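# Sort lettered boxes onto desks with matching plates

## Task

Every box carries a letter on its top face. Move each box onto the office desk whose front-edge plate shows the same letter; a box whose letter matches no plate stays where it is. The robot must not tip over or finish leaning. A box counts as placed only if it stays there without the robot holding it.

## Robot and tools

Robot: TidyBot++, a mobile base (0.54 m long, 0.50 m wide, 0.38 m high) on four powered casters, carrying one seven-joint arm with a two-finger gripper. The shoulder sits 0.12 m ahead of the base centre, 0.68 m above the floor. Cameras: base_camera (fixed on the base, looking forward and down) and wrist_camera (on the hand, looking along it). Loose objects may occasionally get nudged by something else.

Frames: base frame has its origin on the floor below the base centre, x forward, y left, z up. hand_pose is in this frame and is the midpoint between the finger pads; its z axis points out along the fingers and the fingers close along its y axis. The odometry frame is the base frame as it was when the scene began. base_odometry counts wheel turns, so slip shows up as travel, and it drifts a few cm and several degrees over about thirty moves. Heading is in radians, left positive, -3.142 to 3.142. base_tilt is in degrees, positive when leaning forward or right, with roughly 1 degree of fixed error.

execute_actions: arguments are "actions", a list holding one action or none, and optionally "cameras" (a list of "base_camera", "wrist_camera", "all"; omitted, null or ["all"] gives both; [] gives none). An empty list only reports state and images. An action may contain "base", "joints", and "speeds"; its motions start together. "base" holds exactly one relative offset from where the base last reported itself: translate_m (metres, forward positive, -2 to 2), strafe_m (metres, left positive, -2 to 2) or rotate_rad (radians, counter-clockwise from above positive, -6.3 to 6.3). "joints" holds absolute targets keyed by name: joint_1_rad (any angle; turns the arm about vertical, positive is clockwise from above, opposite to rotate_rad), joint_2_rad shoulder -2.249 to 2.249, joint_3_rad any angle, joint_4_rad elbow -2.579 to 2.579, joint_5_rad any angle, joint_6_rad wrist -2.099 to 2.099, joint_7_rad any angle (hand pointing down: positive is counter-clockwise from above; at 1.57 fingers open left/right), gripper_pos 0 (open, gap about 85 mm) to 1 (closed, gap about 85 x (1 - gripper_pos) mm). Done tolerances: ±0.039 for joints 1-4, ±0.056 for joints 5-7, ±0.03 for the gripper. Any-angle joints take the shorter way; turn further in steps under half a turn. "speeds" caps top speed for this action only: translate_m and strafe_m 0.05 to 0.5 m/s, rotate_rad 0.1 to 1.57 rad/s (defaults are the maxima). A base move needing over 8.667 s, or any action over 15 s, is refused; unknown keys or out-of-range values refuse the whole call. Anything left out of an action may keep pushing toward its old target.

Arm geometry: upper arm 0.42 m, forearm 0.31 m, hand 0.31 m to the hand point. With joint_1_rad=0, joint_3_rad=3.14, joint_5_rad=0 the arm moves in the vertical plane of the base x axis; angles from vertical (forward positive) are upper = j2, forearm = j2 - j4, hand = j2 - j4 - j6. Hand point offset from shoulder: forward = sum of length*sin(angle), up = sum of length*cos(angle). The arm starts folded, hand down, sticking out up to 0.08 m in front; elbow up to 1.15 m high. A downward hand reaches at most about 0.94 m high, only near the base. Closed fingertips extend about 20 mm past the hand point.

wait: seconds 0 to 10; commands nothing, returns state and images. zoom_image: camera ("base_camera" or "wrist_camera") and region [x0, y0, x1, y1] in pixels of that camera's latest full image, at most 504 by 504; use it to read letters on box tops and desk plates. finished_scene: scene number (1 or 2); final and irreversible, result says whether the task succeeded.

Result lines: base_status and joint_status per motion: "done"; "off_target" (stopped away from target, may still push); "contact_stop"/"time_out" (target dropped, holds in place). For the base, "done" means wheels turned the commanded amount even if it slipped or was blocked short. "joint command not followed" with "cause:" means a self-collision check withheld arm targets (the gripper still moves); those targets may be retried on later actions. on_its_own lists what moved without command. motor_effort is percent of max per motor, with the action's peak in brackets; readings are noisy. Gripper at 1: "done" means empty; "off_target" means an object is held. "ARM HIT" means a hard hit on the base or arm. Torque fault (joints 1-4 limit 104.5 N m, 5-7 limit 51.3) freezes the arm 10 s; MOTOR HOT warns from 60 °C, OVER-TEMPERATURE FAULT at 75 °C sinks the arm. Camera images come from the end of the call.

Precision: friction and sag under load leave the hand 1-2 cm off; correct by sending each joint last command + (wanted - read), but never command a held-load joint to its read angle. Trust camera images over hand_pose.

Avoid: driving with the arm caught above about 0.8 m (tipping), horizontal pushes on a raised hand, driving the arm into things, dropping or slamming boxes, pushing against blocked bases, and ending with the robot tilted or still holding a box.

Each tool is called after "Call:" as name([rows], argument=value, ...), one row to a line, values as JSON.

## Session

Call:
execute_actions(actions=[])

Scene clock: 0.00 s.
base_odometry: x=+0.000 y=+0.000 heading=+0.000 (m, m, rad; odometry frame)
base_tilt: forward=-0.3 right=+0.0 (deg)
base_status: not commanded
joint_positions: joint_1_rad=-0.033 joint_2_rad=-0.385 joint_3_rad=+3.141 joint_4_rad=-2.526 joint_5_rad=+0.044 joint_6_rad=-0.864 joint_7_rad=+1.521 gripper_pos=+0.000
joint_status: not commanded
motor_effort: joint_1_rad=-1 joint_2_rad=-1 joint_3_rad=+1 joint_4_rad=+15 joint_5_rad=+1 joint_6_rad=+1 joint_7_rad=+2 (%)
hand_pose: x=+0.2686 y=-0.0042 z=+0.5940 quat_wxyz=(+0.015, +0.997, +0.005, +0.069) (m; base frame)
pictures: base_camera, wrist_camera
Images, in order (width x height): base_camera 644x364, wrist_camera 644x476.

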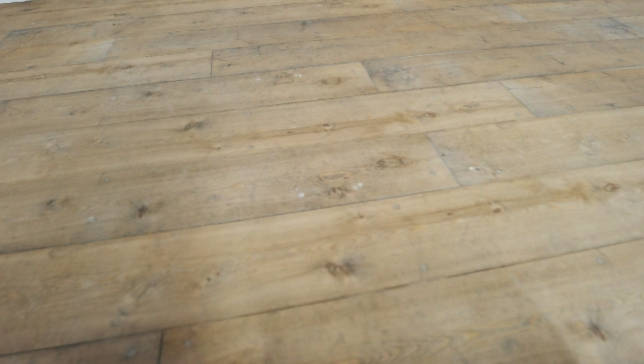

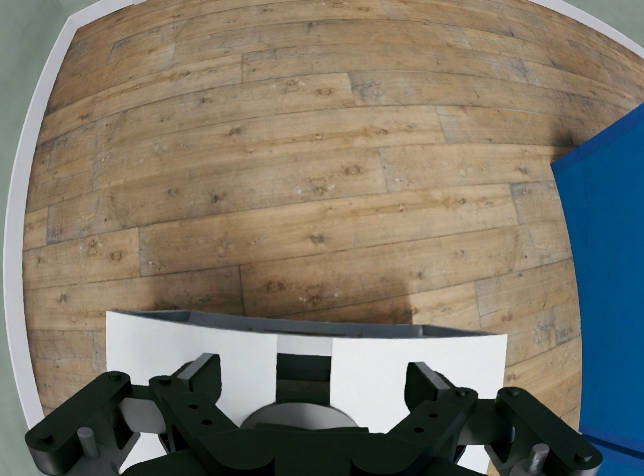

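Call:
execute_actions([
  {"joints":{"joint_2_rad":-0.5,"joint_4_rad":-1.6,"joint_6_rad":-0.9,"joint_1_rad":0.6}},
], cameras=["wrist_camera"])

Call:
execute_actions([
  {"joints":{"joint_1_rad":2.2}},
], cameras=["wrist_camera"])

Call:
execute_actions([
  {"joints":{"joint_1_rad":3.8}},
], cameras=["wrist_camera"])

Scene clock: 7.60 s.
base_odometry: x=+0.000 y=+0.000 heading=+0.000 (m, m, rad; odometry frame)
base_tilt: forward=-0.3 right=+0.0 (deg)
base_status: not commanded
joint_positions: joint_1_rad=+0.581 joint_2_rad=-0.491 joint_3_rad=+3.141 joint_4_rad=-1.608 joint_5_rad=+0.044 joint_6_rad=-0.864 joint_7_rad=+1.521 gripper_pos=+0.000
joint_status: all done
motor_effort: joint_1_rad=-1(0) joint_2_rad=-3(6) joint_3_rad=+1(1) joint_4_rad=+21(21) joint_5_rad=+1(2) joint_6_rad=+7(7) joint_7_rad=+2(2) (%)
hand_pose: x=+0.4230 y=-0.2102 z=+1.0668 quat_wxyz=(+0.165, +0.796, -0.256, +0.523) (m; base frame)
pictures: wrist_camera
camera_calibration (this result's frames):
wrist_camera: T_world_to_cam=[[-0.612116, -0.789086, 0.0515532, 0.0261552], [-0.297481, 0.169379, -0.939583, 1.236], [0.73268, -0.59047, -0.338417, 0.055809], [0, 0, 0, 1]] pos_world=[0.342806, -0.15576, 1.17886]
Images, in order (width x height): wrist_camera 644x476.

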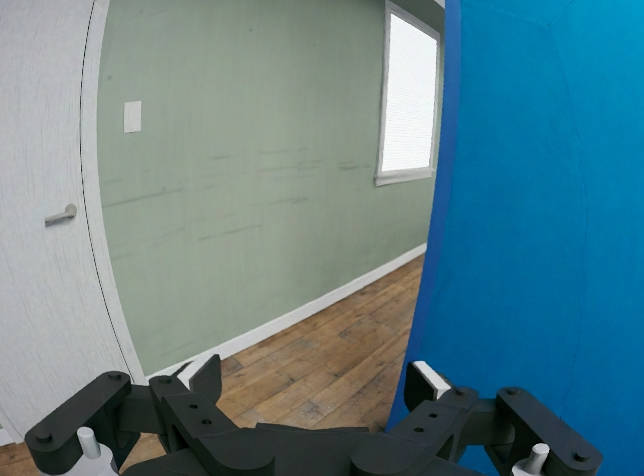

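Scene clock: 10.40 s.
base_odometry: x=+0.000 y=+0.000 heading=+0.000 (m, m, rad; odometry frame)
base_tilt: forward=-0.3 right=+0.0 (deg)
base_status: not commanded
joint_positions: joint_1_rad=+2.182 joint_2_rad=-0.491 joint_3_rad=+3.141 joint_4_rad=-1.608 joint_5_rad=+0.044 joint_6_rad=-0.864 joint_7_rad=+1.521 gripper_pos=+0.000
joint_status: all done
motor_effort: joint_1_rad=+0(2) joint_2_rad=-2(3) joint_3_rad=+1(1) joint_4_rad=+21(21) joint_5_rad=+1(1) joint_6_rad=+7(7) joint_7_rad=+2(2) (%)
hand_pose: x=-0.1003 y=-0.2975 z=+1.0668 quat_wxyz=(+0.491, +0.370, -0.750, +0.246) (m; base frame)
pictures: wrist_camera
camera_calibration (this result's frames):
wrist_camera: T_world_to_cam=[[-0.770184, 0.635734, 0.0515535, 0.044965], [0.178318, 0.292223, -0.939579, 1.17938], [-0.612388, -0.714456, -0.338428, 0.215885], [0, 0, 0, 1]] pos_world=[-0.0434668, -0.218986, 1.17886]
Images, in order (width x height): wrist_camera 644x476.

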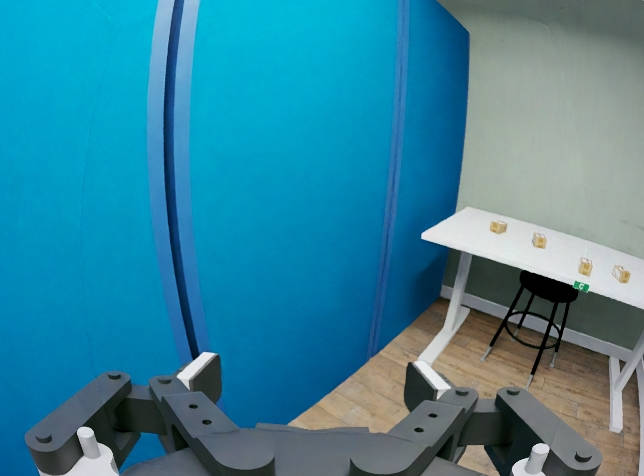

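Scene clock: 13.20 s.
base_odometry: x=+0.000 y=+0.000 heading=+0.000 (m, m, rad; odometry frame)
base_tilt: forward=-0.3 right=+0.0 (deg)
base_status: not commanded
joint_positions: joint_1_rad=+3.782 joint_2_rad=-0.491 joint_3_rad=+3.141 joint_4_rad=-1.608 joint_5_rad=+0.044 joint_6_rad=-0.864 joint_7_rad=+1.521 gripper_pos=+0.000
joint_status: all done
motor_effort: joint_1_rad=-1(2) joint_2_rad=-2(2) joint_3_rad=+1(2) joint_4_rad=+21(21) joint_5_rad=+1(2) joint_6_rad=+7(7) joint_7_rad=+2(2) (%)
hand_pose: x=-0.1720 y=+0.2279 z=+1.0668 quat_wxyz=(+0.518, -0.280, -0.788, -0.181) (m; base frame)
pictures: wrist_camera
camera_calibration (this result's frames):
wrist_camera: T_world_to_cam=[[0.657952, 0.751293, 0.0515542, -0.124984], [0.286899, -0.18678, -0.939576, 1.16645], [-0.696267, 0.632987, -0.338437, 0.225878], [0, 0, 0, 1]] pos_world=[-0.0951485, 0.168792, 1.17886]
Images, in order (width x height): wrist_camera 644x476.

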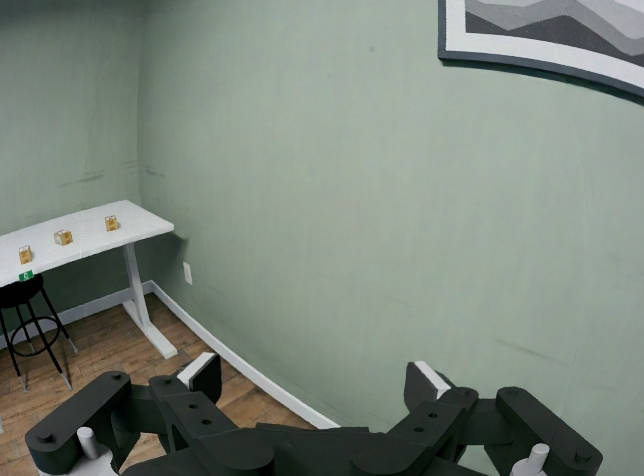

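Call:
execute_actions([
  {"base":{"rotate_rad":-3.0},"joints":{"joint_1_rad":6.28}},
], cameras=[])

Call:
execute_actions([
  {"base":{"translate_m":0.9},"joints":{"joint_6_rad":-1.2}},
])

Scene clock: 20.90 s.
base_odometry: x=+0.000 y=+0.000 heading=-3.000 (m, m, rad; odometry frame)
base_tilt: forward=-0.3 right=+0.0 (deg)
base_status: done
joint_positions: joint_1_rad=+6.262 joint_2_rad=-0.491 joint_3_rad=+3.141 joint_4_rad=-1.608 joint_5_rad=+0.044 joint_6_rad=-0.865 joint_7_rad=+1.521 gripper_pos=+0.000
joint_status: all done
motor_effort: joint_1_rad=-1(2) joint_2_rad=-2(5) joint_3_rad=+1(2) joint_4_rad=+21(21) joint_5_rad=+1(2) joint_6_rad=+7(7) joint_7_rad=+2(2) (%)
hand_pose: x=+0.4885 y=-0.0008 z=+1.0665 quat_wxyz=(-0.002, -0.836, +0.009, -0.548) (m; base frame)
pictures: none
No camera images: the call's "cameras" was empty. Leave "cameras" out to get every camera's image.

Scene clock: 24.07 s.
base_odometry: x=-0.891 y=-0.126 heading=-3.000 (m, m, rad; odometry frame)
base_tilt: forward=-0.3 right=+0.0 (deg)
base_status: done
joint_positions: joint_1_rad=+6.262 joint_2_rad=-0.497 joint_3_rad=+3.141 joint_4_rad=-1.604 joint_5_rad=+0.044 joint_6_rad=-1.190 joint_7_rad=+1.521 gripper_pos=+0.000
joint_status: all done
motor_effort: joint_1_rad=-1(0) joint_2_rad=-2(5) joint_3_rad=+1(2) joint_4_rad=+20(21) joint_5_rad=+1(1) joint_6_rad=+5(7) joint_7_rad=+2(2) (%)
hand_pose: x=+0.4325 y=-0.0044 z=+0.9859 quat_wxyz=(-0.008, -0.912, +0.013, -0.410) (m; base frame)
pictures: base_camera, wrist_camera
camera_calibration (this result's frames):
wrist_camera: T_world_to_cam=[[-0.0509925, -0.996291, 0.0693163, -0.0626539], [-0.616229, -0.0232306, -0.787224, 1.11479], [0.785914, -0.0828573, -0.612759, 0.392719], [0, 0, 0, 1]] pos_world=[0.37513, -0.00398455, 1.12258]
Images, in order (width x height): base_camera 644x364, wrist_camera 644x476.

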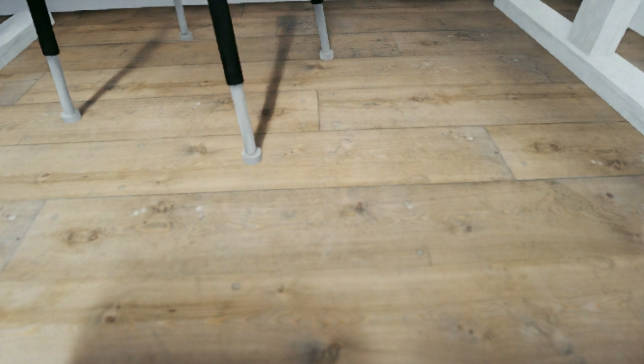

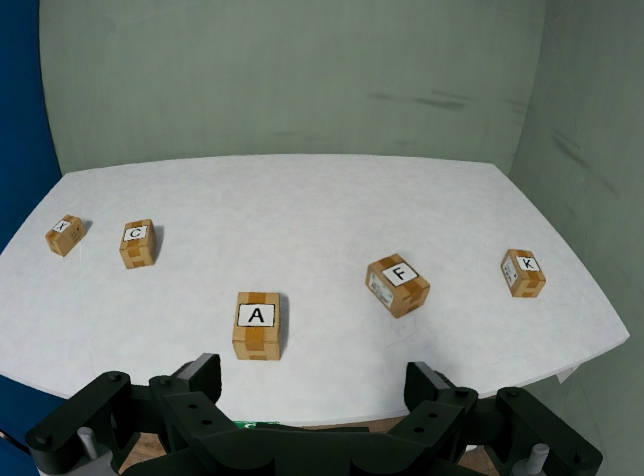

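Call:
execute_actions([
  {"base":{"strafe_m":0.06},"joints":{"joint_2_rad":0.1,"joint_4_rad":-1.4,"joint_6_rad":-1.0,"joint_5_rad":-0.02,"joint_7_rad":1.6}},
], cameras=["wrist_camera"])

Scene clock: 30.13 s.
base_odometry: x=-0.883 y=-0.186 heading=-3.001 (m, m, rad; odometry frame)
base_tilt: forward=-0.3 right=+0.0 (deg)
base_status: done
joint_positions: joint_1_rad=+6.262 joint_2_rad=+0.101 joint_3_rad=+3.140 joint_4_rad=-1.414 joint_5_rad=+0.027 joint_6_rad=-1.035 joint_7_rad=+1.562 gripper_pos=+0.000
joint_status: all done
motor_effort: joint_1_rad=-1(0) joint_2_rad=-23(25) joint_3_rad=+1(2) joint_4_rad=+20(20) joint_5_rad=+2(1) joint_6_rad=+5(8) joint_7_rad=+2(2) (%)
hand_pose: x=+0.6489 y=+0.0061 z=+0.8593 quat_wxyz=(-0.008, -0.957, -0.010, -0.291) (m; base frame)
pictures: wrist_camera
camera_calibration (this result's frames):
wrist_camera: T_world_to_cam=[[0.0109532, -0.995778, 0.0911342, -0.0912726], [-0.793023, -0.0641664, -0.605803, 1.10781], [0.609094, -0.065636, -0.790378, 0.413211], [0, 0, 0, 1]] pos_world=[0.627835, 0.00731847, 1.00603]
Images, in order (width x height): wrist_camera 644x476.

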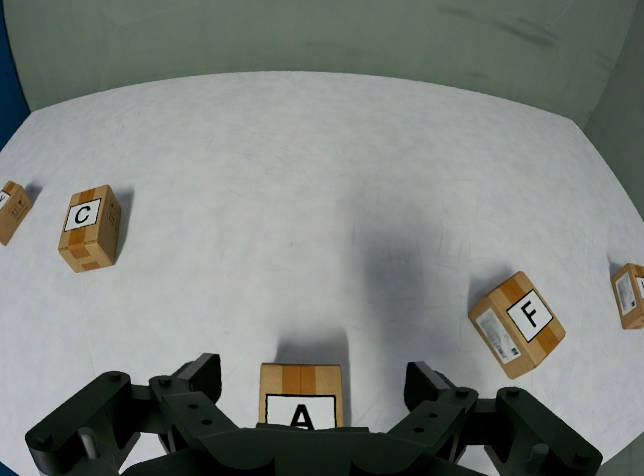

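Call:
execute_actions([
  {"joints":{"joint_4_rad":-1.73,"joint_6_rad":-0.65}},
], cameras=["wrist_camera"])

Call:
execute_actions([
  {"joints":{"gripper_pos":1}},
], cameras=[])

Call:
execute_actions([
  {"joints":{"joint_2_rad":-0.5,"joint_1_rad":0}},
], cameras=["wrist_camera"])

Scene clock: 35.37 s.
base_odometry: x=-0.883 y=-0.186 heading=-3.001 (m, m, rad; odometry frame)
base_tilt: forward=-0.3 right=+0.0 (deg)
base_status: not commanded
joint_positions: joint_1_rad=+6.262 joint_2_rad=+0.101 joint_3_rad=+3.140 joint_4_rad=-1.721 joint_5_rad=+0.027 joint_6_rad=-0.685 joint_7_rad=+1.562 gripper_pos=+0.000
joint_status: all done
motor_effort: joint_1_rad=-1(1) joint_2_rad=-23(25) joint_3_rad=+1(1) joint_4_rad=+20(21) joint_5_rad=+1(1) joint_6_rad=+4(5) joint_7_rad=+2(2) (%)
hand_pose: x=+0.6507 y=+0.0081 z=+0.7717 quat_wxyz=(-0.006, -0.950, -0.014, -0.312) (m; base frame)
pictures: wrist_camera
camera_calibration (this result's frames):
wrist_camera: T_world_to_cam=[[0.0162398, -0.995824, 0.089836, -0.0838022], [-0.765175, -0.070213, -0.639982, 1.06456], [0.643617, -0.0583471, -0.76312, 0.299463], [0, 0, 0, 1]] pos_world=[0.623198, 0.00876656, 0.917355]
Images, in order (width x height): wrist_camera 644x476.

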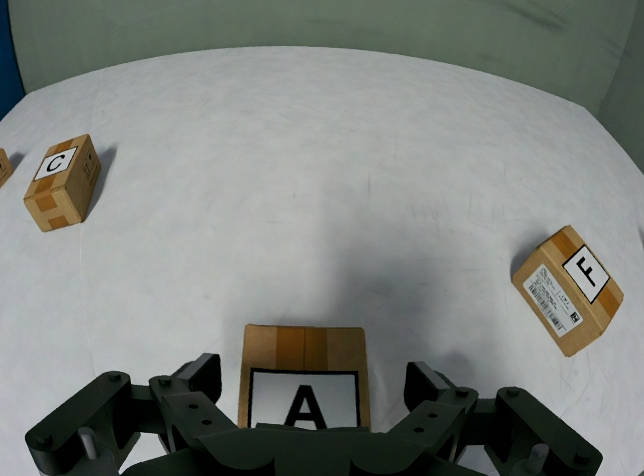

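Scene clock: 36.47 s.
base_odometry: x=-0.883 y=-0.186 heading=-3.001 (m, m, rad; odometry frame)
base_tilt: forward=-0.3 right=+0.0 (deg)
base_status: not commanded
joint_positions: joint_1_rad=+6.262 joint_2_rad=+0.099 joint_3_rad=+3.140 joint_4_rad=-1.722 joint_5_rad=+0.026 joint_6_rad=-0.681 joint_7_rad=+1.563 gripper_pos=+0.396
joint_status: gripper_pos off_target (ended at +0.396, target +1.000)
motor_effort: joint_1_rad=-1(0) joint_2_rad=-23(24) joint_3_rad=+0(1) joint_4_rad=+19(21) joint_5_rad=+1(2) joint_6_rad=+4(6) joint_7_rad=+2(1) (%)
hand_pose: x=+0.6510 y=+0.0082 z=+0.7730 quat_wxyz=(-0.006, -0.949, -0.014, -0.315) (m; base frame)
pictures: none
No camera images: the call's "cameras" was empty. Leave "cameras" out to get every camera's image.

Scene clock: 38.30 s.
base_odometry: x=-0.883 y=-0.186 heading=-3.001 (m, m, rad; odometry frame)
base_tilt: forward=-0.3 right=-0.1 (deg)
base_status: not commanded
joint_positions: joint_1_rad=+6.262 joint_2_rad=-0.496 joint_3_rad=+3.140 joint_4_rad=-1.728 joint_5_rad=+0.026 joint_6_rad=-0.681 joint_7_rad=+1.563 gripper_pos=+0.396
joint_status: all done
motor_effort: joint_1_rad=-1(0) joint_2_rad=-4(27) joint_3_rad=+2(1) joint_4_rad=+22(23) joint_5_rad=+1(1) joint_6_rad=+8(8) joint_7_rad=+2(1) (%)
hand_pose: x=+0.5085 y=+0.0052 z=+1.0517 quat_wxyz=(-0.004, -0.817, -0.010, -0.576) (m; base frame)
pictures: wrist_camera
camera_calibration (this result's frames):
wrist_camera: T_world_to_cam=[[-0.0328654, -0.996862, 0.0720202, -0.0657976], [-0.27664, -0.0601707, -0.959088, 1.22185], [0.960411, -0.0514445, -0.273794, -0.0713095], [0, 0, 0, 1]] pos_world=[0.404336, 0.00425975, 1.15707]
Images, in order (width x height): wrist_camera 644x476.

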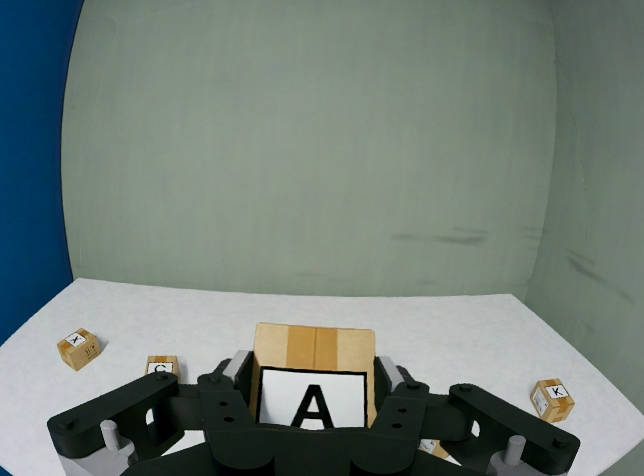

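Call:
execute_actions([
  {"base":{"translate_m":-1.8}},
], cameras=[])

Call:
execute_actions([
  {"base":{"rotate_rad":1.61}},
])

Scene clock: 46.57 s.
base_odometry: x=+0.899 y=+0.066 heading=-3.001 (m, m, rad; odometry frame)
base_tilt: forward=-0.3 right=+0.0 (deg)
base_status: done
joint_positions: joint_1_rad=+6.263 joint_2_rad=-0.499 joint_3_rad=+3.140 joint_4_rad=-1.729 joint_5_rad=+0.026 joint_6_rad=-0.681 joint_7_rad=+1.563 gripper_pos=+0.396
joint_status: not commanded
motor_effort: joint_1_rad=-1(0) joint_2_rad=-4(8) joint_3_rad=+1(1) joint_4_rad=+22(23) joint_5_rad=+1(1) joint_6_rad=+9(9) joint_7_rad=+2(2) (%)
hand_pose: x=+0.5075 y=+0.0049 z=+1.0526 quat_wxyz=(-0.004, -0.816, -0.009, -0.577) (m; base frame)
pictures: none
No camera images: the call's "cameras" was empty. Leave "cameras" out to get every camera's image.

Scene clock: 48.90 s.
base_odometry: x=+0.899 y=+0.066 heading=-1.391 (m, m, rad; odometry frame)
base_tilt: forward=-0.3 right=+0.0 (deg)
base_status: done
joint_positions: joint_1_rad=+6.267 joint_2_rad=-0.499 joint_3_rad=+3.139 joint_4_rad=-1.729 joint_5_rad=+0.023 joint_6_rad=-0.681 joint_7_rad=+1.563 gripper_pos=+0.396
joint_status: not commanded
motor_effort: joint_1_rad=-1(0) joint_2_rad=-4(6) joint_3_rad=+1(2) joint_4_rad=+23(23) joint_5_rad=+1(2) joint_6_rad=+9(8) joint_7_rad=+2(2) (%)
hand_pose: x=+0.5075 y=+0.0041 z=+1.0526 quat_wxyz=(-0.004, -0.817, -0.007, -0.577) (m; base frame)
pictures: base_camera, wrist_camera
camera_calibration (this result's frames):
wrist_camera: T_world_to_cam=[[-0.0364216, -0.996942, 0.0691392, -0.0620976], [-0.274483, -0.0565445, -0.959928, 1.22217], [0.960902, -0.0539397, -0.271584, -0.0727232], [0, 0, 0, 1]] pos_world=[0.403082, 0.0032765, 1.15774]
Images, in order (width x height): base_camera 644x364, wrist_camera 644x476.

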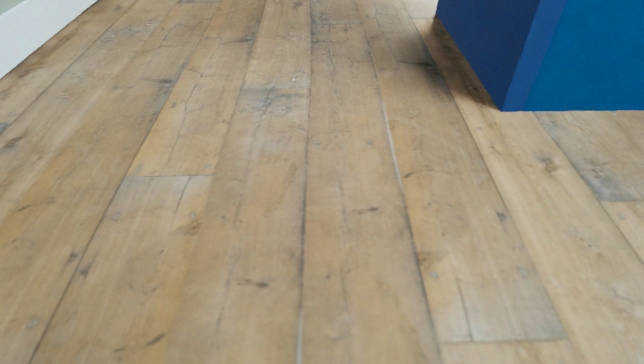

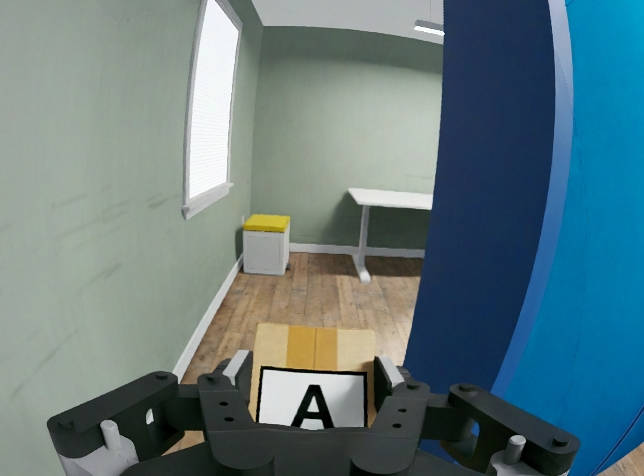

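Call:
execute_actions([
  {"base":{"strafe_m":0.15}},
], cameras=[])

Call:
execute_actions([
  {"base":{"translate_m":1.8}},
], cameras=[])

Call:
execute_actions([
  {"joints":{"joint_1_rad":1.2,"joint_6_rad":-0.9}},
])

Scene clock: 53.23 s.
base_odometry: x=+1.047 y=+0.093 heading=-1.390 (m, m, rad; odometry frame)
base_tilt: forward=-0.3 right=-0.1 (deg)
base_status: done
joint_positions: joint_1_rad=+6.267 joint_2_rad=-0.499 joint_3_rad=+3.138 joint_4_rad=-1.729 joint_5_rad=+0.023 joint_6_rad=-0.681 joint_7_rad=+1.563 gripper_pos=+0.396
joint_status: not commanded
motor_effort: joint_1_rad=+0(1) joint_2_rad=-4(4) joint_3_rad=+1(3) joint_4_rad=+22(22) joint_5_rad=+1(2) joint_6_rad=+8(9) joint_7_rad=+2(2) (%)
hand_pose: x=+0.5075 y=+0.0048 z=+1.0526 quat_wxyz=(-0.004, -0.817, -0.008, -0.577) (m; base frame)
pictures: none
No camera images: the call's "cameras" was empty. Leave "cameras" out to get every camera's image.

Scene clock: 58.20 s.
base_odometry: x=+1.371 y=-1.677 heading=-1.390 (m, m, rad; odometry frame)
base_tilt: forward=-0.3 right=+0.0 (deg)
base_status: done
joint_positions: joint_1_rad=+6.268 joint_2_rad=-0.494 joint_3_rad=+3.138 joint_4_rad=-1.729 joint_5_rad=+0.023 joint_6_rad=-0.681 joint_7_rad=+1.563 gripper_pos=+0.396
joint_status: not commanded
motor_effort: joint_1_rad=+0(1) joint_2_rad=-4(7) joint_3_rad=+1(1) joint_4_rad=+22(23) joint_5_rad=+1(1) joint_6_rad=+9(9) joint_7_rad=+1(1) (%)
hand_pose: x=+0.5091 y=+0.0047 z=+1.0508 quat_wxyz=(-0.004, -0.818, -0.008, -0.575) (m; base frame)
pictures: none
No camera images: the call's "cameras" was empty. Leave "cameras" out to get every camera's image.

Scene clock: 60.67 s.
base_odometry: x=+1.371 y=-1.677 heading=-1.390 (m, m, rad; odometry frame)
base_tilt: forward=-0.3 right=+0.0 (deg)
base_status: not commanded
joint_positions: joint_1_rad=+7.466 joint_2_rad=-0.494 joint_3_rad=+3.138 joint_4_rad=-1.729 joint_5_rad=+0.023 joint_6_rad=-0.870 joint_7_rad=+1.563 gripper_pos=+0.396
joint_status: all done
motor_effort: joint_1_rad=-1(2) joint_2_rad=-4(5) joint_3_rad=+1(2) joint_4_rad=+22(22) joint_5_rad=+1(1) joint_6_rad=+8(9) joint_7_rad=+2(1) (%)
hand_pose: x=+0.2550 y=-0.3389 z=+0.9978 quat_wxyz=(-0.284, -0.721, +0.484, -0.407) (m; base frame)
pictures: base_camera, wrist_camera
camera_calibration (this result's frames):
wrist_camera: T_world_to_cam=[[-0.937614, -0.339015, 0.0771308, 0.0353335], [-0.218379, 0.401622, -0.889388, 1.15148], [0.270538, -0.850746, -0.4506, 0.221109], [0, 0, 0, 1]] pos_world=[0.22477, -0.262375, 1.12102]
Images, in order (width x height): base_camera 644x364, wrist_camera 644x476.

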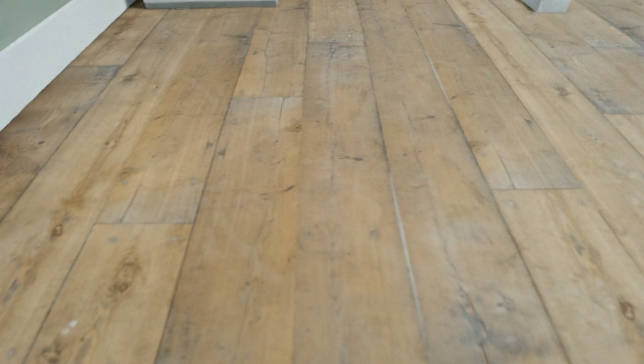

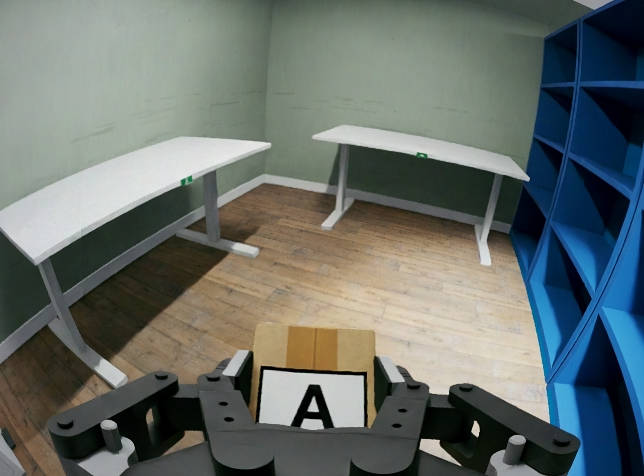

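Call:
zoom_image(camera="wrist_camera", region=[160,130,460,210])

Region (160, 130, 460, 210) of wrist_camera's 644x476 image, scaled by 1.680; it fills the top 134 rows of this view, and the rest is white.

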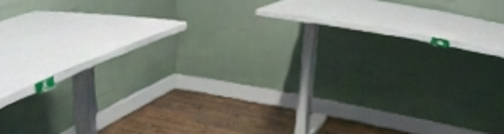

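Call:
execute_actions([
  {"base":{"strafe_m":-0.9},"joints":{"joint_1_rad":0.8}},
])

Scene clock: 67.73 s.
base_odometry: x=+0.485 y=-1.840 heading=-1.390 (m, m, rad; odometry frame)
base_tilt: forward=-0.3 right=+0.0 (deg)
base_status: done
joint_positions: joint_1_rad=+7.101 joint_2_rad=-0.496 joint_3_rad=+3.138 joint_4_rad=-1.729 joint_5_rad=+0.022 joint_6_rad=-0.873 joint_7_rad=+1.563 gripper_pos=+0.396
joint_status: all done
motor_effort: joint_1_rad=-1(0) joint_2_rad=-4(6) joint_3_rad=+1(2) joint_4_rad=+22(22) joint_5_rad=+1(2) joint_6_rad=+8(8) joint_7_rad=+1(2) (%)
hand_pose: x=+0.3663 y=-0.2672 z=+0.9973 quat_wxyz=(-0.205, -0.797, +0.345, -0.451) (m; base frame)
pictures: base_camera, wrist_camera
camera_calibration (this result's frames):
wrist_camera: T_world_to_cam=[[-0.754715, -0.651512, 0.0770508, 0.0136043], [-0.348627, 0.29879, -0.88836, 1.16578], [0.555755, -0.697321, -0.452637, 0.190366], [0, 0, 0, 1]] pos_world=[0.310894, -0.206715, 1.12075]
Images, in order (width x height): base_camera 644x364, wrist_camera 644x476.

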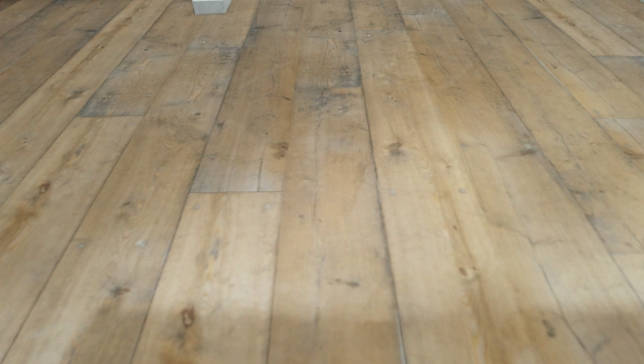

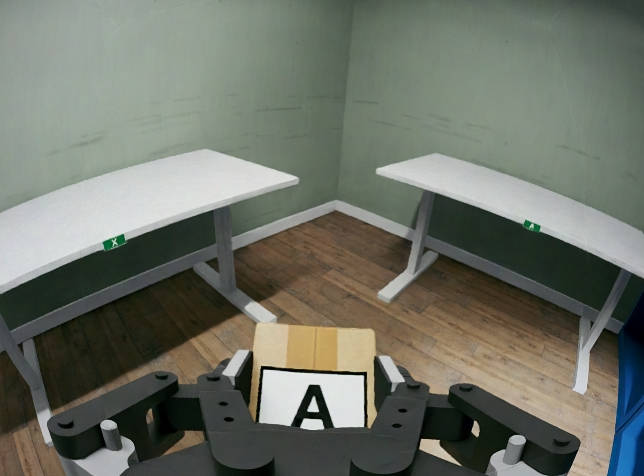

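Call:
execute_actions([
  {"base":{"strafe_m":-1.2},"joints":{"joint_1_rad":1.57,"joint_2_rad":-0.05,"joint_6_rad":-0.65}},
], cameras=["wrist_camera"])

Call:
execute_actions([
  {"joints":{"joint_2_rad":0.09}},
], cameras=["wrist_camera"])

Scene clock: 74.93 s.
base_odometry: x=-0.695 y=-2.056 heading=-1.389 (m, m, rad; odometry frame)
base_tilt: forward=-0.3 right=+0.0 (deg)
base_status: done
joint_positions: joint_1_rad=+7.838 joint_2_rad=-0.046 joint_3_rad=+3.138 joint_4_rad=-1.729 joint_5_rad=+0.022 joint_6_rad=-0.685 joint_7_rad=+1.563 gripper_pos=+0.396
joint_status: all done
motor_effort: joint_1_rad=-1(0) joint_2_rad=-20(23) joint_3_rad=+0(3) joint_4_rad=+22(22) joint_5_rad=+1(2) joint_6_rad=+6(8) joint_7_rad=+2(2) (%)
hand_pose: x=+0.1258 y=-0.5105 z=+0.8443 quat_wxyz=(-0.270, -0.662, +0.647, -0.264) (m; base frame)
pictures: wrist_camera
camera_calibration (this result's frames):
wrist_camera: T_world_to_cam=[[-0.996472, -0.000183211, 0.0839309, 0.0424876], [-0.0624485, 0.669747, -0.739959, 1.04677], [-0.0560769, -0.742589, -0.667395, 0.32033], [0, 0, 0, 1]] pos_world=[0.12567, -0.463188, 0.984786]
Images, in order (width x height): wrist_camera 644x476.

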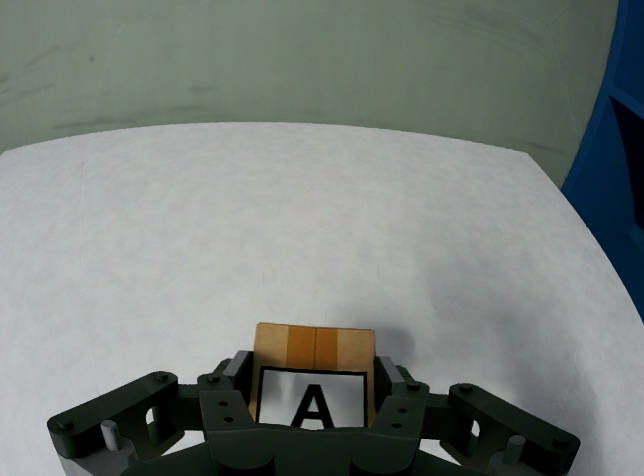

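Scene clock: 75.97 s.
base_odometry: x=-0.695 y=-2.056 heading=-1.389 (m, m, rad; odometry frame)
base_tilt: forward=-0.4 right=+0.0 (deg)
base_status: not commanded
joint_positions: joint_1_rad=+7.838 joint_2_rad=+0.092 joint_3_rad=+3.138 joint_4_rad=-1.729 joint_5_rad=+0.022 joint_6_rad=-0.679 joint_7_rad=+1.563 gripper_pos=+0.396
joint_status: all done
motor_effort: joint_1_rad=-1(0) joint_2_rad=-25(28) joint_3_rad=+1(1) joint_4_rad=+21(22) joint_5_rad=+1(0) joint_6_rad=+5(6) joint_7_rad=+2(1) (%)
hand_pose: x=+0.1262 y=-0.5294 z=+0.7738 quat_wxyz=(-0.227, -0.679, +0.663, -0.220) (m; base frame)
pictures: wrist_camera
camera_calibration (this result's frames):
wrist_camera: T_world_to_cam=[[-0.996271, -0.0118399, 0.0854675, 0.041356], [-0.0644142, 0.761106, -0.645421, 0.982704], [-0.0574081, -0.64852, -0.75903, 0.38008], [0, 0, 0, 1]] pos_world=[0.126321, -0.500963, 0.919216]
Images, in order (width x height): wrist_camera 644x476.

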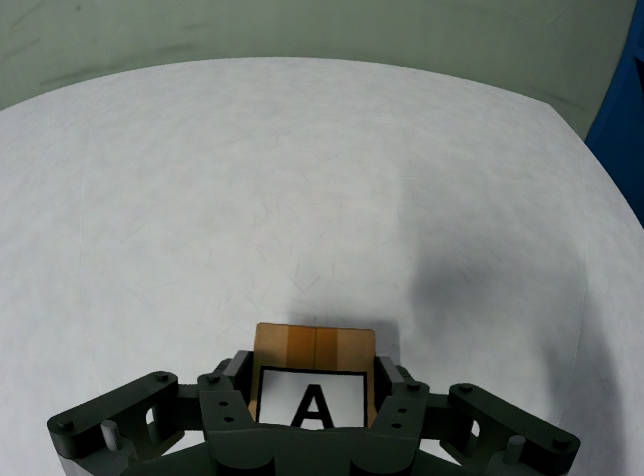

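Call:
execute_actions([
  {"joints":{"gripper_pos":0}},
], cameras=[])

Call:
execute_actions([
  {"joints":{"joint_2_rad":-0.5,"joint_6_rad":-1.0},"base":{"strafe_m":0.1},"speeds":{"strafe_m":0.07}},
], cameras=["wrist_camera"])

Call:
execute_actions([
  {"joints":{"joint_1_rad":3.14},"base":{"strafe_m":2}},
])

Call:
execute_actions([
  {"base":{"translate_m":-1.5}},
], cameras=["base_camera"])

Call:
execute_actions([
  {"joints":{"joint_1_rad":1.57,"joint_2_rad":0.1,"joint_4_rad":-1.3,"joint_6_rad":-1.1},"base":{"strafe_m":-2}},
])

Scene clock: 82.20 s.
base_odometry: x=-0.695 y=-2.056 heading=-1.389 (m, m, rad; odometry frame)
base_tilt: forward=-0.3 right=+0.0 (deg)
base_status: not commanded
joint_positions: joint_1_rad=+7.838 joint_2_rad=+0.092 joint_3_rad=+3.138 joint_4_rad=-1.729 joint_5_rad=+0.022 joint_6_rad=-0.679 joint_7_rad=+1.563 gripper_pos=+0.000
joint_status: all done
motor_effort: joint_1_rad=-1(1) joint_2_rad=-23(24) joint_3_rad=+0(0) joint_4_rad=+20(21) joint_5_rad=+0(1) joint_6_rad=+5(5) joint_7_rad=+2(2) (%)
hand_pose: x=+0.1262 y=-0.5294 z=+0.7738 quat_wxyz=(-0.227, -0.679, +0.663, -0.220) (m; base frame)
pictures: none
No camera images: the call's "cameras" was empty. Leave "cameras" out to get every camera's image.

Scene clock: 84.23 s.
base_odometry: x=-0.597 y=-2.038 heading=-1.389 (m, m, rad; odometry frame)
base_tilt: forward=-0.3 right=+0.0 (deg)
base_status: done
joint_positions: joint_1_rad=+7.838 joint_2_rad=-0.502 joint_3_rad=+3.138 joint_4_rad=-1.729 joint_5_rad=+0.022 joint_6_rad=-0.967 joint_7_rad=+1.563 gripper_pos=+0.000
joint_status: all done
motor_effort: joint_1_rad=-1(0) joint_2_rad=-2(26) joint_3_rad=+1(0) joint_4_rad=+21(21) joint_5_rad=+1(1) joint_6_rad=+6(7) joint_7_rad=+2(2) (%)
hand_pose: x=+0.1217 y=-0.3462 z=+0.9749 quat_wxyz=(-0.327, -0.634, +0.624, -0.319) (m; base frame)
pictures: wrist_camera
camera_calibration (this result's frames):
wrist_camera: T_world_to_cam=[[-0.99659, 0.0201879, 0.0800003, 0.038335], [-0.0570328, 0.532109, -0.844753, 1.08694], [-0.0596227, -0.846435, -0.529143, 0.358871], [0, 0, 0, 1]] pos_world=[0.121592, -0.275381, 1.10502]
Images, in order (width x height): wrist_camera 644x476.

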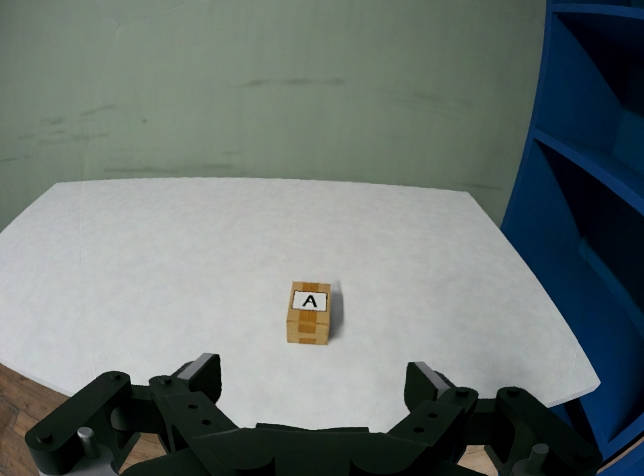

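Scene clock: 89.67 s.
base_odometry: x=+1.371 y=-1.678 heading=-1.390 (m, m, rad; odometry frame)
base_tilt: forward=-0.3 right=+0.0 (deg)
base_status: done
joint_positions: joint_1_rad=+9.406 joint_2_rad=-0.497 joint_3_rad=+3.138 joint_4_rad=-1.729 joint_5_rad=+0.022 joint_6_rad=-0.968 joint_7_rad=+1.563 gripper_pos=+0.000
joint_status: all done
motor_effort: joint_1_rad=-1(1) joint_2_rad=-3(6) joint_3_rad=+1(3) joint_4_rad=+21(22) joint_5_rad=+2(2) joint_6_rad=+7(7) joint_7_rad=+2(2) (%)
hand_pose: x=-0.2287 y=-0.0036 z=+0.9729 quat_wxyz=(-0.454, -0.008, +0.891, +0.005) (m; base frame)
pictures: base_camera, wrist_camera
camera_calibration (this result's frames):
wrist_camera: T_world_to_cam=[[0.0171755, 0.996667, 0.0797484, -0.0819832], [0.536725, 0.0581036, -0.841754, 1.01419], [-0.843582, 0.0572605, -0.533939, 0.455592], [0, 0, 0, 1]] pos_world=[-0.158602, -0.00330538, 1.10349]
Images, in order (width x height): base_camera 644x364, wrist_camera 644x476.

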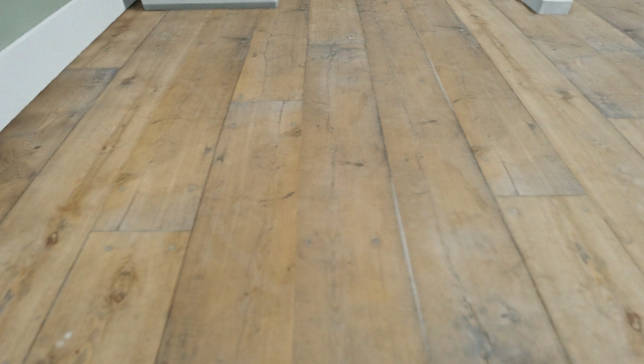

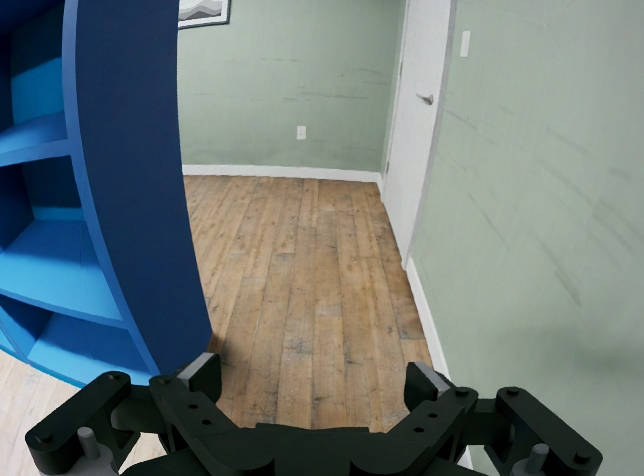

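Scene clock: 94.03 s.
base_odometry: x=+1.101 y=-0.203 heading=-1.390 (m, m, rad; odometry frame)
base_tilt: forward=-0.3 right=+0.0 (deg)
base_status: done
joint_positions: joint_1_rad=+9.407 joint_2_rad=-0.497 joint_3_rad=+3.138 joint_4_rad=-1.729 joint_5_rad=+0.022 joint_6_rad=-0.969 joint_7_rad=+1.563 gripper_pos=+0.000
joint_status: not commanded
motor_effort: joint_1_rad=-1(1) joint_2_rad=-3(6) joint_3_rad=+1(2) joint_4_rad=+21(21) joint_5_rad=+1(1) joint_6_rad=+6(7) joint_7_rad=+2(1) (%)
hand_pose: x=-0.2283 y=-0.0035 z=+0.9729 quat_wxyz=(-0.453, -0.008, +0.891, +0.005) (m; base frame)
pictures: base_camera
Images, in order (width x height): base_camera 644x364.

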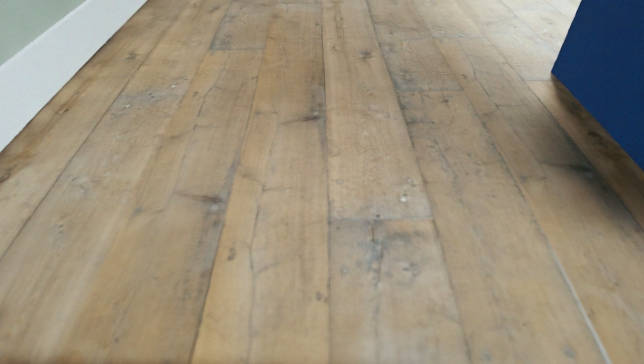

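Scene clock: 99.40 s.
base_odometry: x=-0.866 y=-0.562 heading=-1.390 (m, m, rad; odometry frame)
base_tilt: forward=-0.3 right=+0.0 (deg)
base_status: done
joint_positions: joint_1_rad=+7.867 joint_2_rad=+0.100 joint_3_rad=+3.139 joint_4_rad=-1.312 joint_5_rad=+0.021 joint_6_rad=-1.065 joint_7_rad=+1.563 gripper_pos=+0.000
joint_status: all done
motor_effort: joint_1_rad=+0(1) joint_2_rad=-24(25) joint_3_rad=+0(2) joint_4_rad=+21(21) joint_5_rad=+1(0) joint_6_rad=+4(7) joint_7_rad=+2(2) (%)
hand_pose: x=+0.1087 y=-0.5444 z=+0.9053 quat_wxyz=(-0.238, -0.663, +0.673, -0.223) (m; base frame)
pictures: base_camera, wrist_camera
camera_calibration (this result's frames):
wrist_camera: T_world_to_cam=[[-0.995976, 0.0281488, 0.0850885, 0.0345651], [-0.0355096, 0.74776, -0.663019, 1.08343], [-0.082289, -0.663372, -0.743752, 0.449997], [0, 0, 0, 1]] pos_world=[0.109928, -0.5126, 1.05008]
Images, in order (width x height): base_camera 644x364, wrist_camera 644x476.

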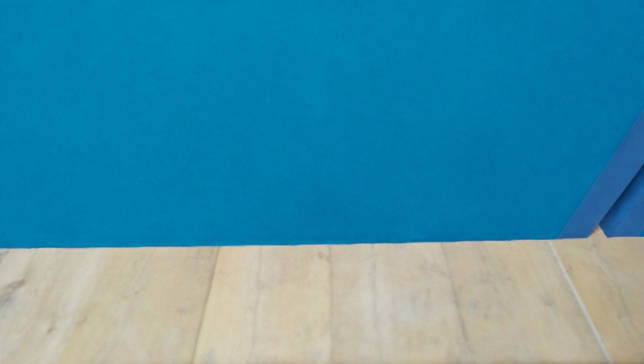

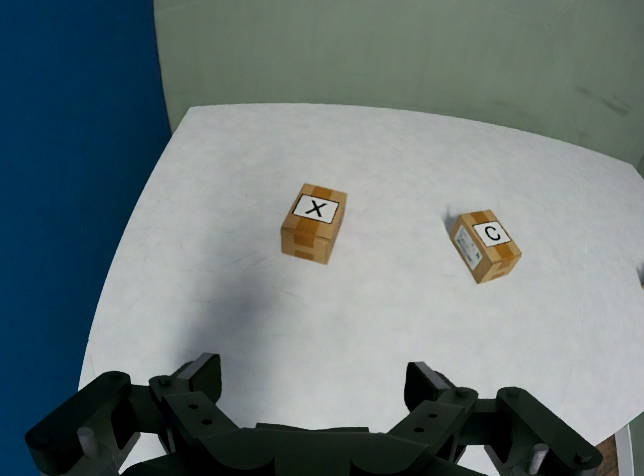

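Call:
execute_actions([
  {"joints":{"joint_2_rad":0.3,"joint_4_rad":-1.12,"joint_7_rad":1.3},"base":{"strafe_m":-0.19}},
], cameras=["wrist_camera"])

Scene clock: 104.20 s.
base_odometry: x=-1.053 y=-0.596 heading=-1.390 (m, m, rad; odometry frame)
base_tilt: forward=-0.4 right=+0.0 (deg)
base_status: done
joint_positions: joint_1_rad=+7.867 joint_2_rad=+0.308 joint_3_rad=+3.139 joint_4_rad=-1.129 joint_5_rad=+0.021 joint_6_rad=-1.069 joint_7_rad=+1.334 gripper_pos=+0.000
joint_status: all done
motor_effort: joint_1_rad=-1(2) joint_2_rad=-31(38) joint_3_rad=+1(0) joint_4_rad=+21(22) joint_5_rad=+1(1) joint_6_rad=+5(6) joint_7_rad=+1(1) (%)
hand_pose: x=+0.1076 y=-0.6237 z=+0.8743 quat_wxyz=(-0.203, -0.585, +0.748, -0.238) (m; base frame)
pictures: wrist_camera
camera_calibration (this result's frames):
wrist_camera: T_world_to_cam=[[-0.976807, 0.208172, -0.0501348, 0.266867], [0.192114, 0.748644, -0.634527, 1.07328], [-0.0945575, -0.629442, -0.771273, 0.420726], [0, 0, 0, 1]] pos_world=[0.0942683, -0.594236, 1.0189]
Images, in order (width x height): wrist_camera 644x476.

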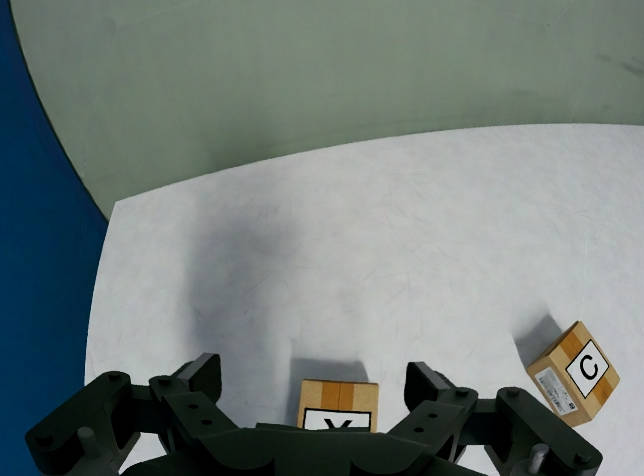

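Call:
execute_actions([
  {"joints":{"joint_4_rad":-1.47,"joint_6_rad":-0.72},"base":{"translate_m":-0.007}},
], cameras=["wrist_camera"])

Call:
execute_actions([
  {"joints":{"gripper_pos":1}},
], cameras=[])

Call:
execute_actions([
  {"joints":{"joint_2_rad":-0.5},"base":{"strafe_m":0.19},"speeds":{"strafe_m":0.1}},
], cameras=["wrist_camera"])

Scene clock: 109.33 s.
base_odometry: x=-1.055 y=-0.589 heading=-1.390 (m, m, rad; odometry frame)
base_tilt: forward=-0.3 right=+0.0 (deg)
base_status: done
joint_positions: joint_1_rad=+7.865 joint_2_rad=+0.305 joint_3_rad=+3.139 joint_4_rad=-1.460 joint_5_rad=+0.021 joint_6_rad=-0.755 joint_7_rad=+1.334 gripper_pos=+0.000
joint_status: all done
motor_effort: joint_1_rad=+0(4) joint_2_rad=-31(32) joint_3_rad=+1(1) joint_4_rad=+20(21) joint_5_rad=+2(2) joint_6_rad=+5(4) joint_7_rad=+2(2) (%)
hand_pose: x=+0.1108 y=-0.6159 z=+0.7695 quat_wxyz=(-0.197, -0.590, +0.747, -0.234) (m; base frame)
pictures: wrist_camera
camera_calibration (this result's frames):
wrist_camera: T_world_to_cam=[[-0.978649, 0.199855, -0.0479967, 0.256496], [0.185647, 0.759286, -0.623714, 0.999271], [-0.0882091, -0.619308, -0.780177, 0.357503], [0, 0, 0, 1]] pos_world=[0.0970429, -0.588591, 0.914486]
Images, in order (width x height): wrist_camera 644x476.

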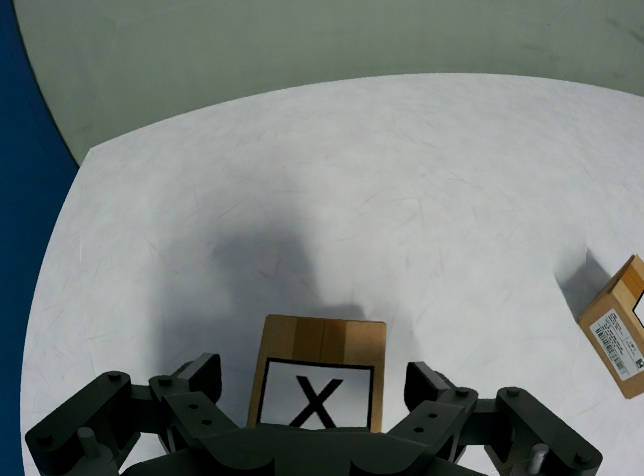

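Scene clock: 110.43 s.
base_odometry: x=-1.055 y=-0.589 heading=-1.390 (m, m, rad; odometry frame)
base_tilt: forward=-0.3 right=+0.0 (deg)
base_status: not commanded
joint_positions: joint_1_rad=+7.865 joint_2_rad=+0.302 joint_3_rad=+3.139 joint_4_rad=-1.462 joint_5_rad=+0.021 joint_6_rad=-0.752 joint_7_rad=+1.334 gripper_pos=+0.385
joint_status: gripper_pos off_target (ended at +0.385, target +1.000)
motor_effort: joint_1_rad=-1(1) joint_2_rad=-31(32) joint_3_rad=+1(0) joint_4_rad=+20(21) joint_5_rad=+1(2) joint_6_rad=+4(5) joint_7_rad=+2(2) (%)
hand_pose: x=+0.1108 y=-0.6158 z=+0.7709 quat_wxyz=(-0.198, -0.590, +0.747, -0.236) (m; base frame)
pictures: none
No camera images: the call's "cameras" was empty. Leave "cameras" out to get every camera's image.

Scene clock: 112.93 s.
base_odometry: x=-0.868 y=-0.554 heading=-1.390 (m, m, rad; odometry frame)
base_tilt: forward=-0.3 right=+0.0 (deg)
base_status: done
joint_positions: joint_1_rad=+7.865 joint_2_rad=-0.499 joint_3_rad=+3.139 joint_4_rad=-1.474 joint_5_rad=+0.021 joint_6_rad=-0.750 joint_7_rad=+1.334 gripper_pos=+0.385
joint_status: all done
motor_effort: joint_1_rad=-1(0) joint_2_rad=-2(36) joint_3_rad=+2(0) joint_4_rad=+21(23) joint_5_rad=+1(2) joint_6_rad=+9(9) joint_7_rad=+2(2) (%)
hand_pose: x=+0.1135 y=-0.3664 z=+1.1801 quat_wxyz=(-0.413, -0.469, +0.597, -0.503) (m; base frame)
pictures: wrist_camera
camera_calibration (this result's frames):
wrist_camera: T_world_to_cam=[[-0.979645, 0.108664, -0.168785, 0.338227], [0.17838, 0.0855922, -0.980232, 1.24014], [-0.0920694, -0.990387, -0.103233, -0.101756], [0, 0, 0, 1]] pos_world=[0.100756, -0.243678, 1.26221]
Images, in order (width x height): wrist_camera 644x476.

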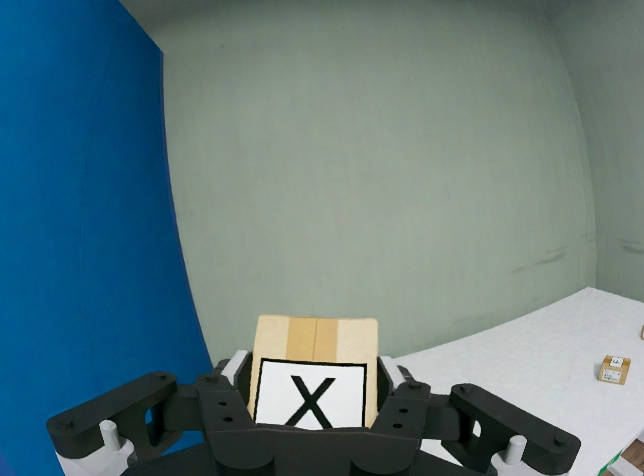

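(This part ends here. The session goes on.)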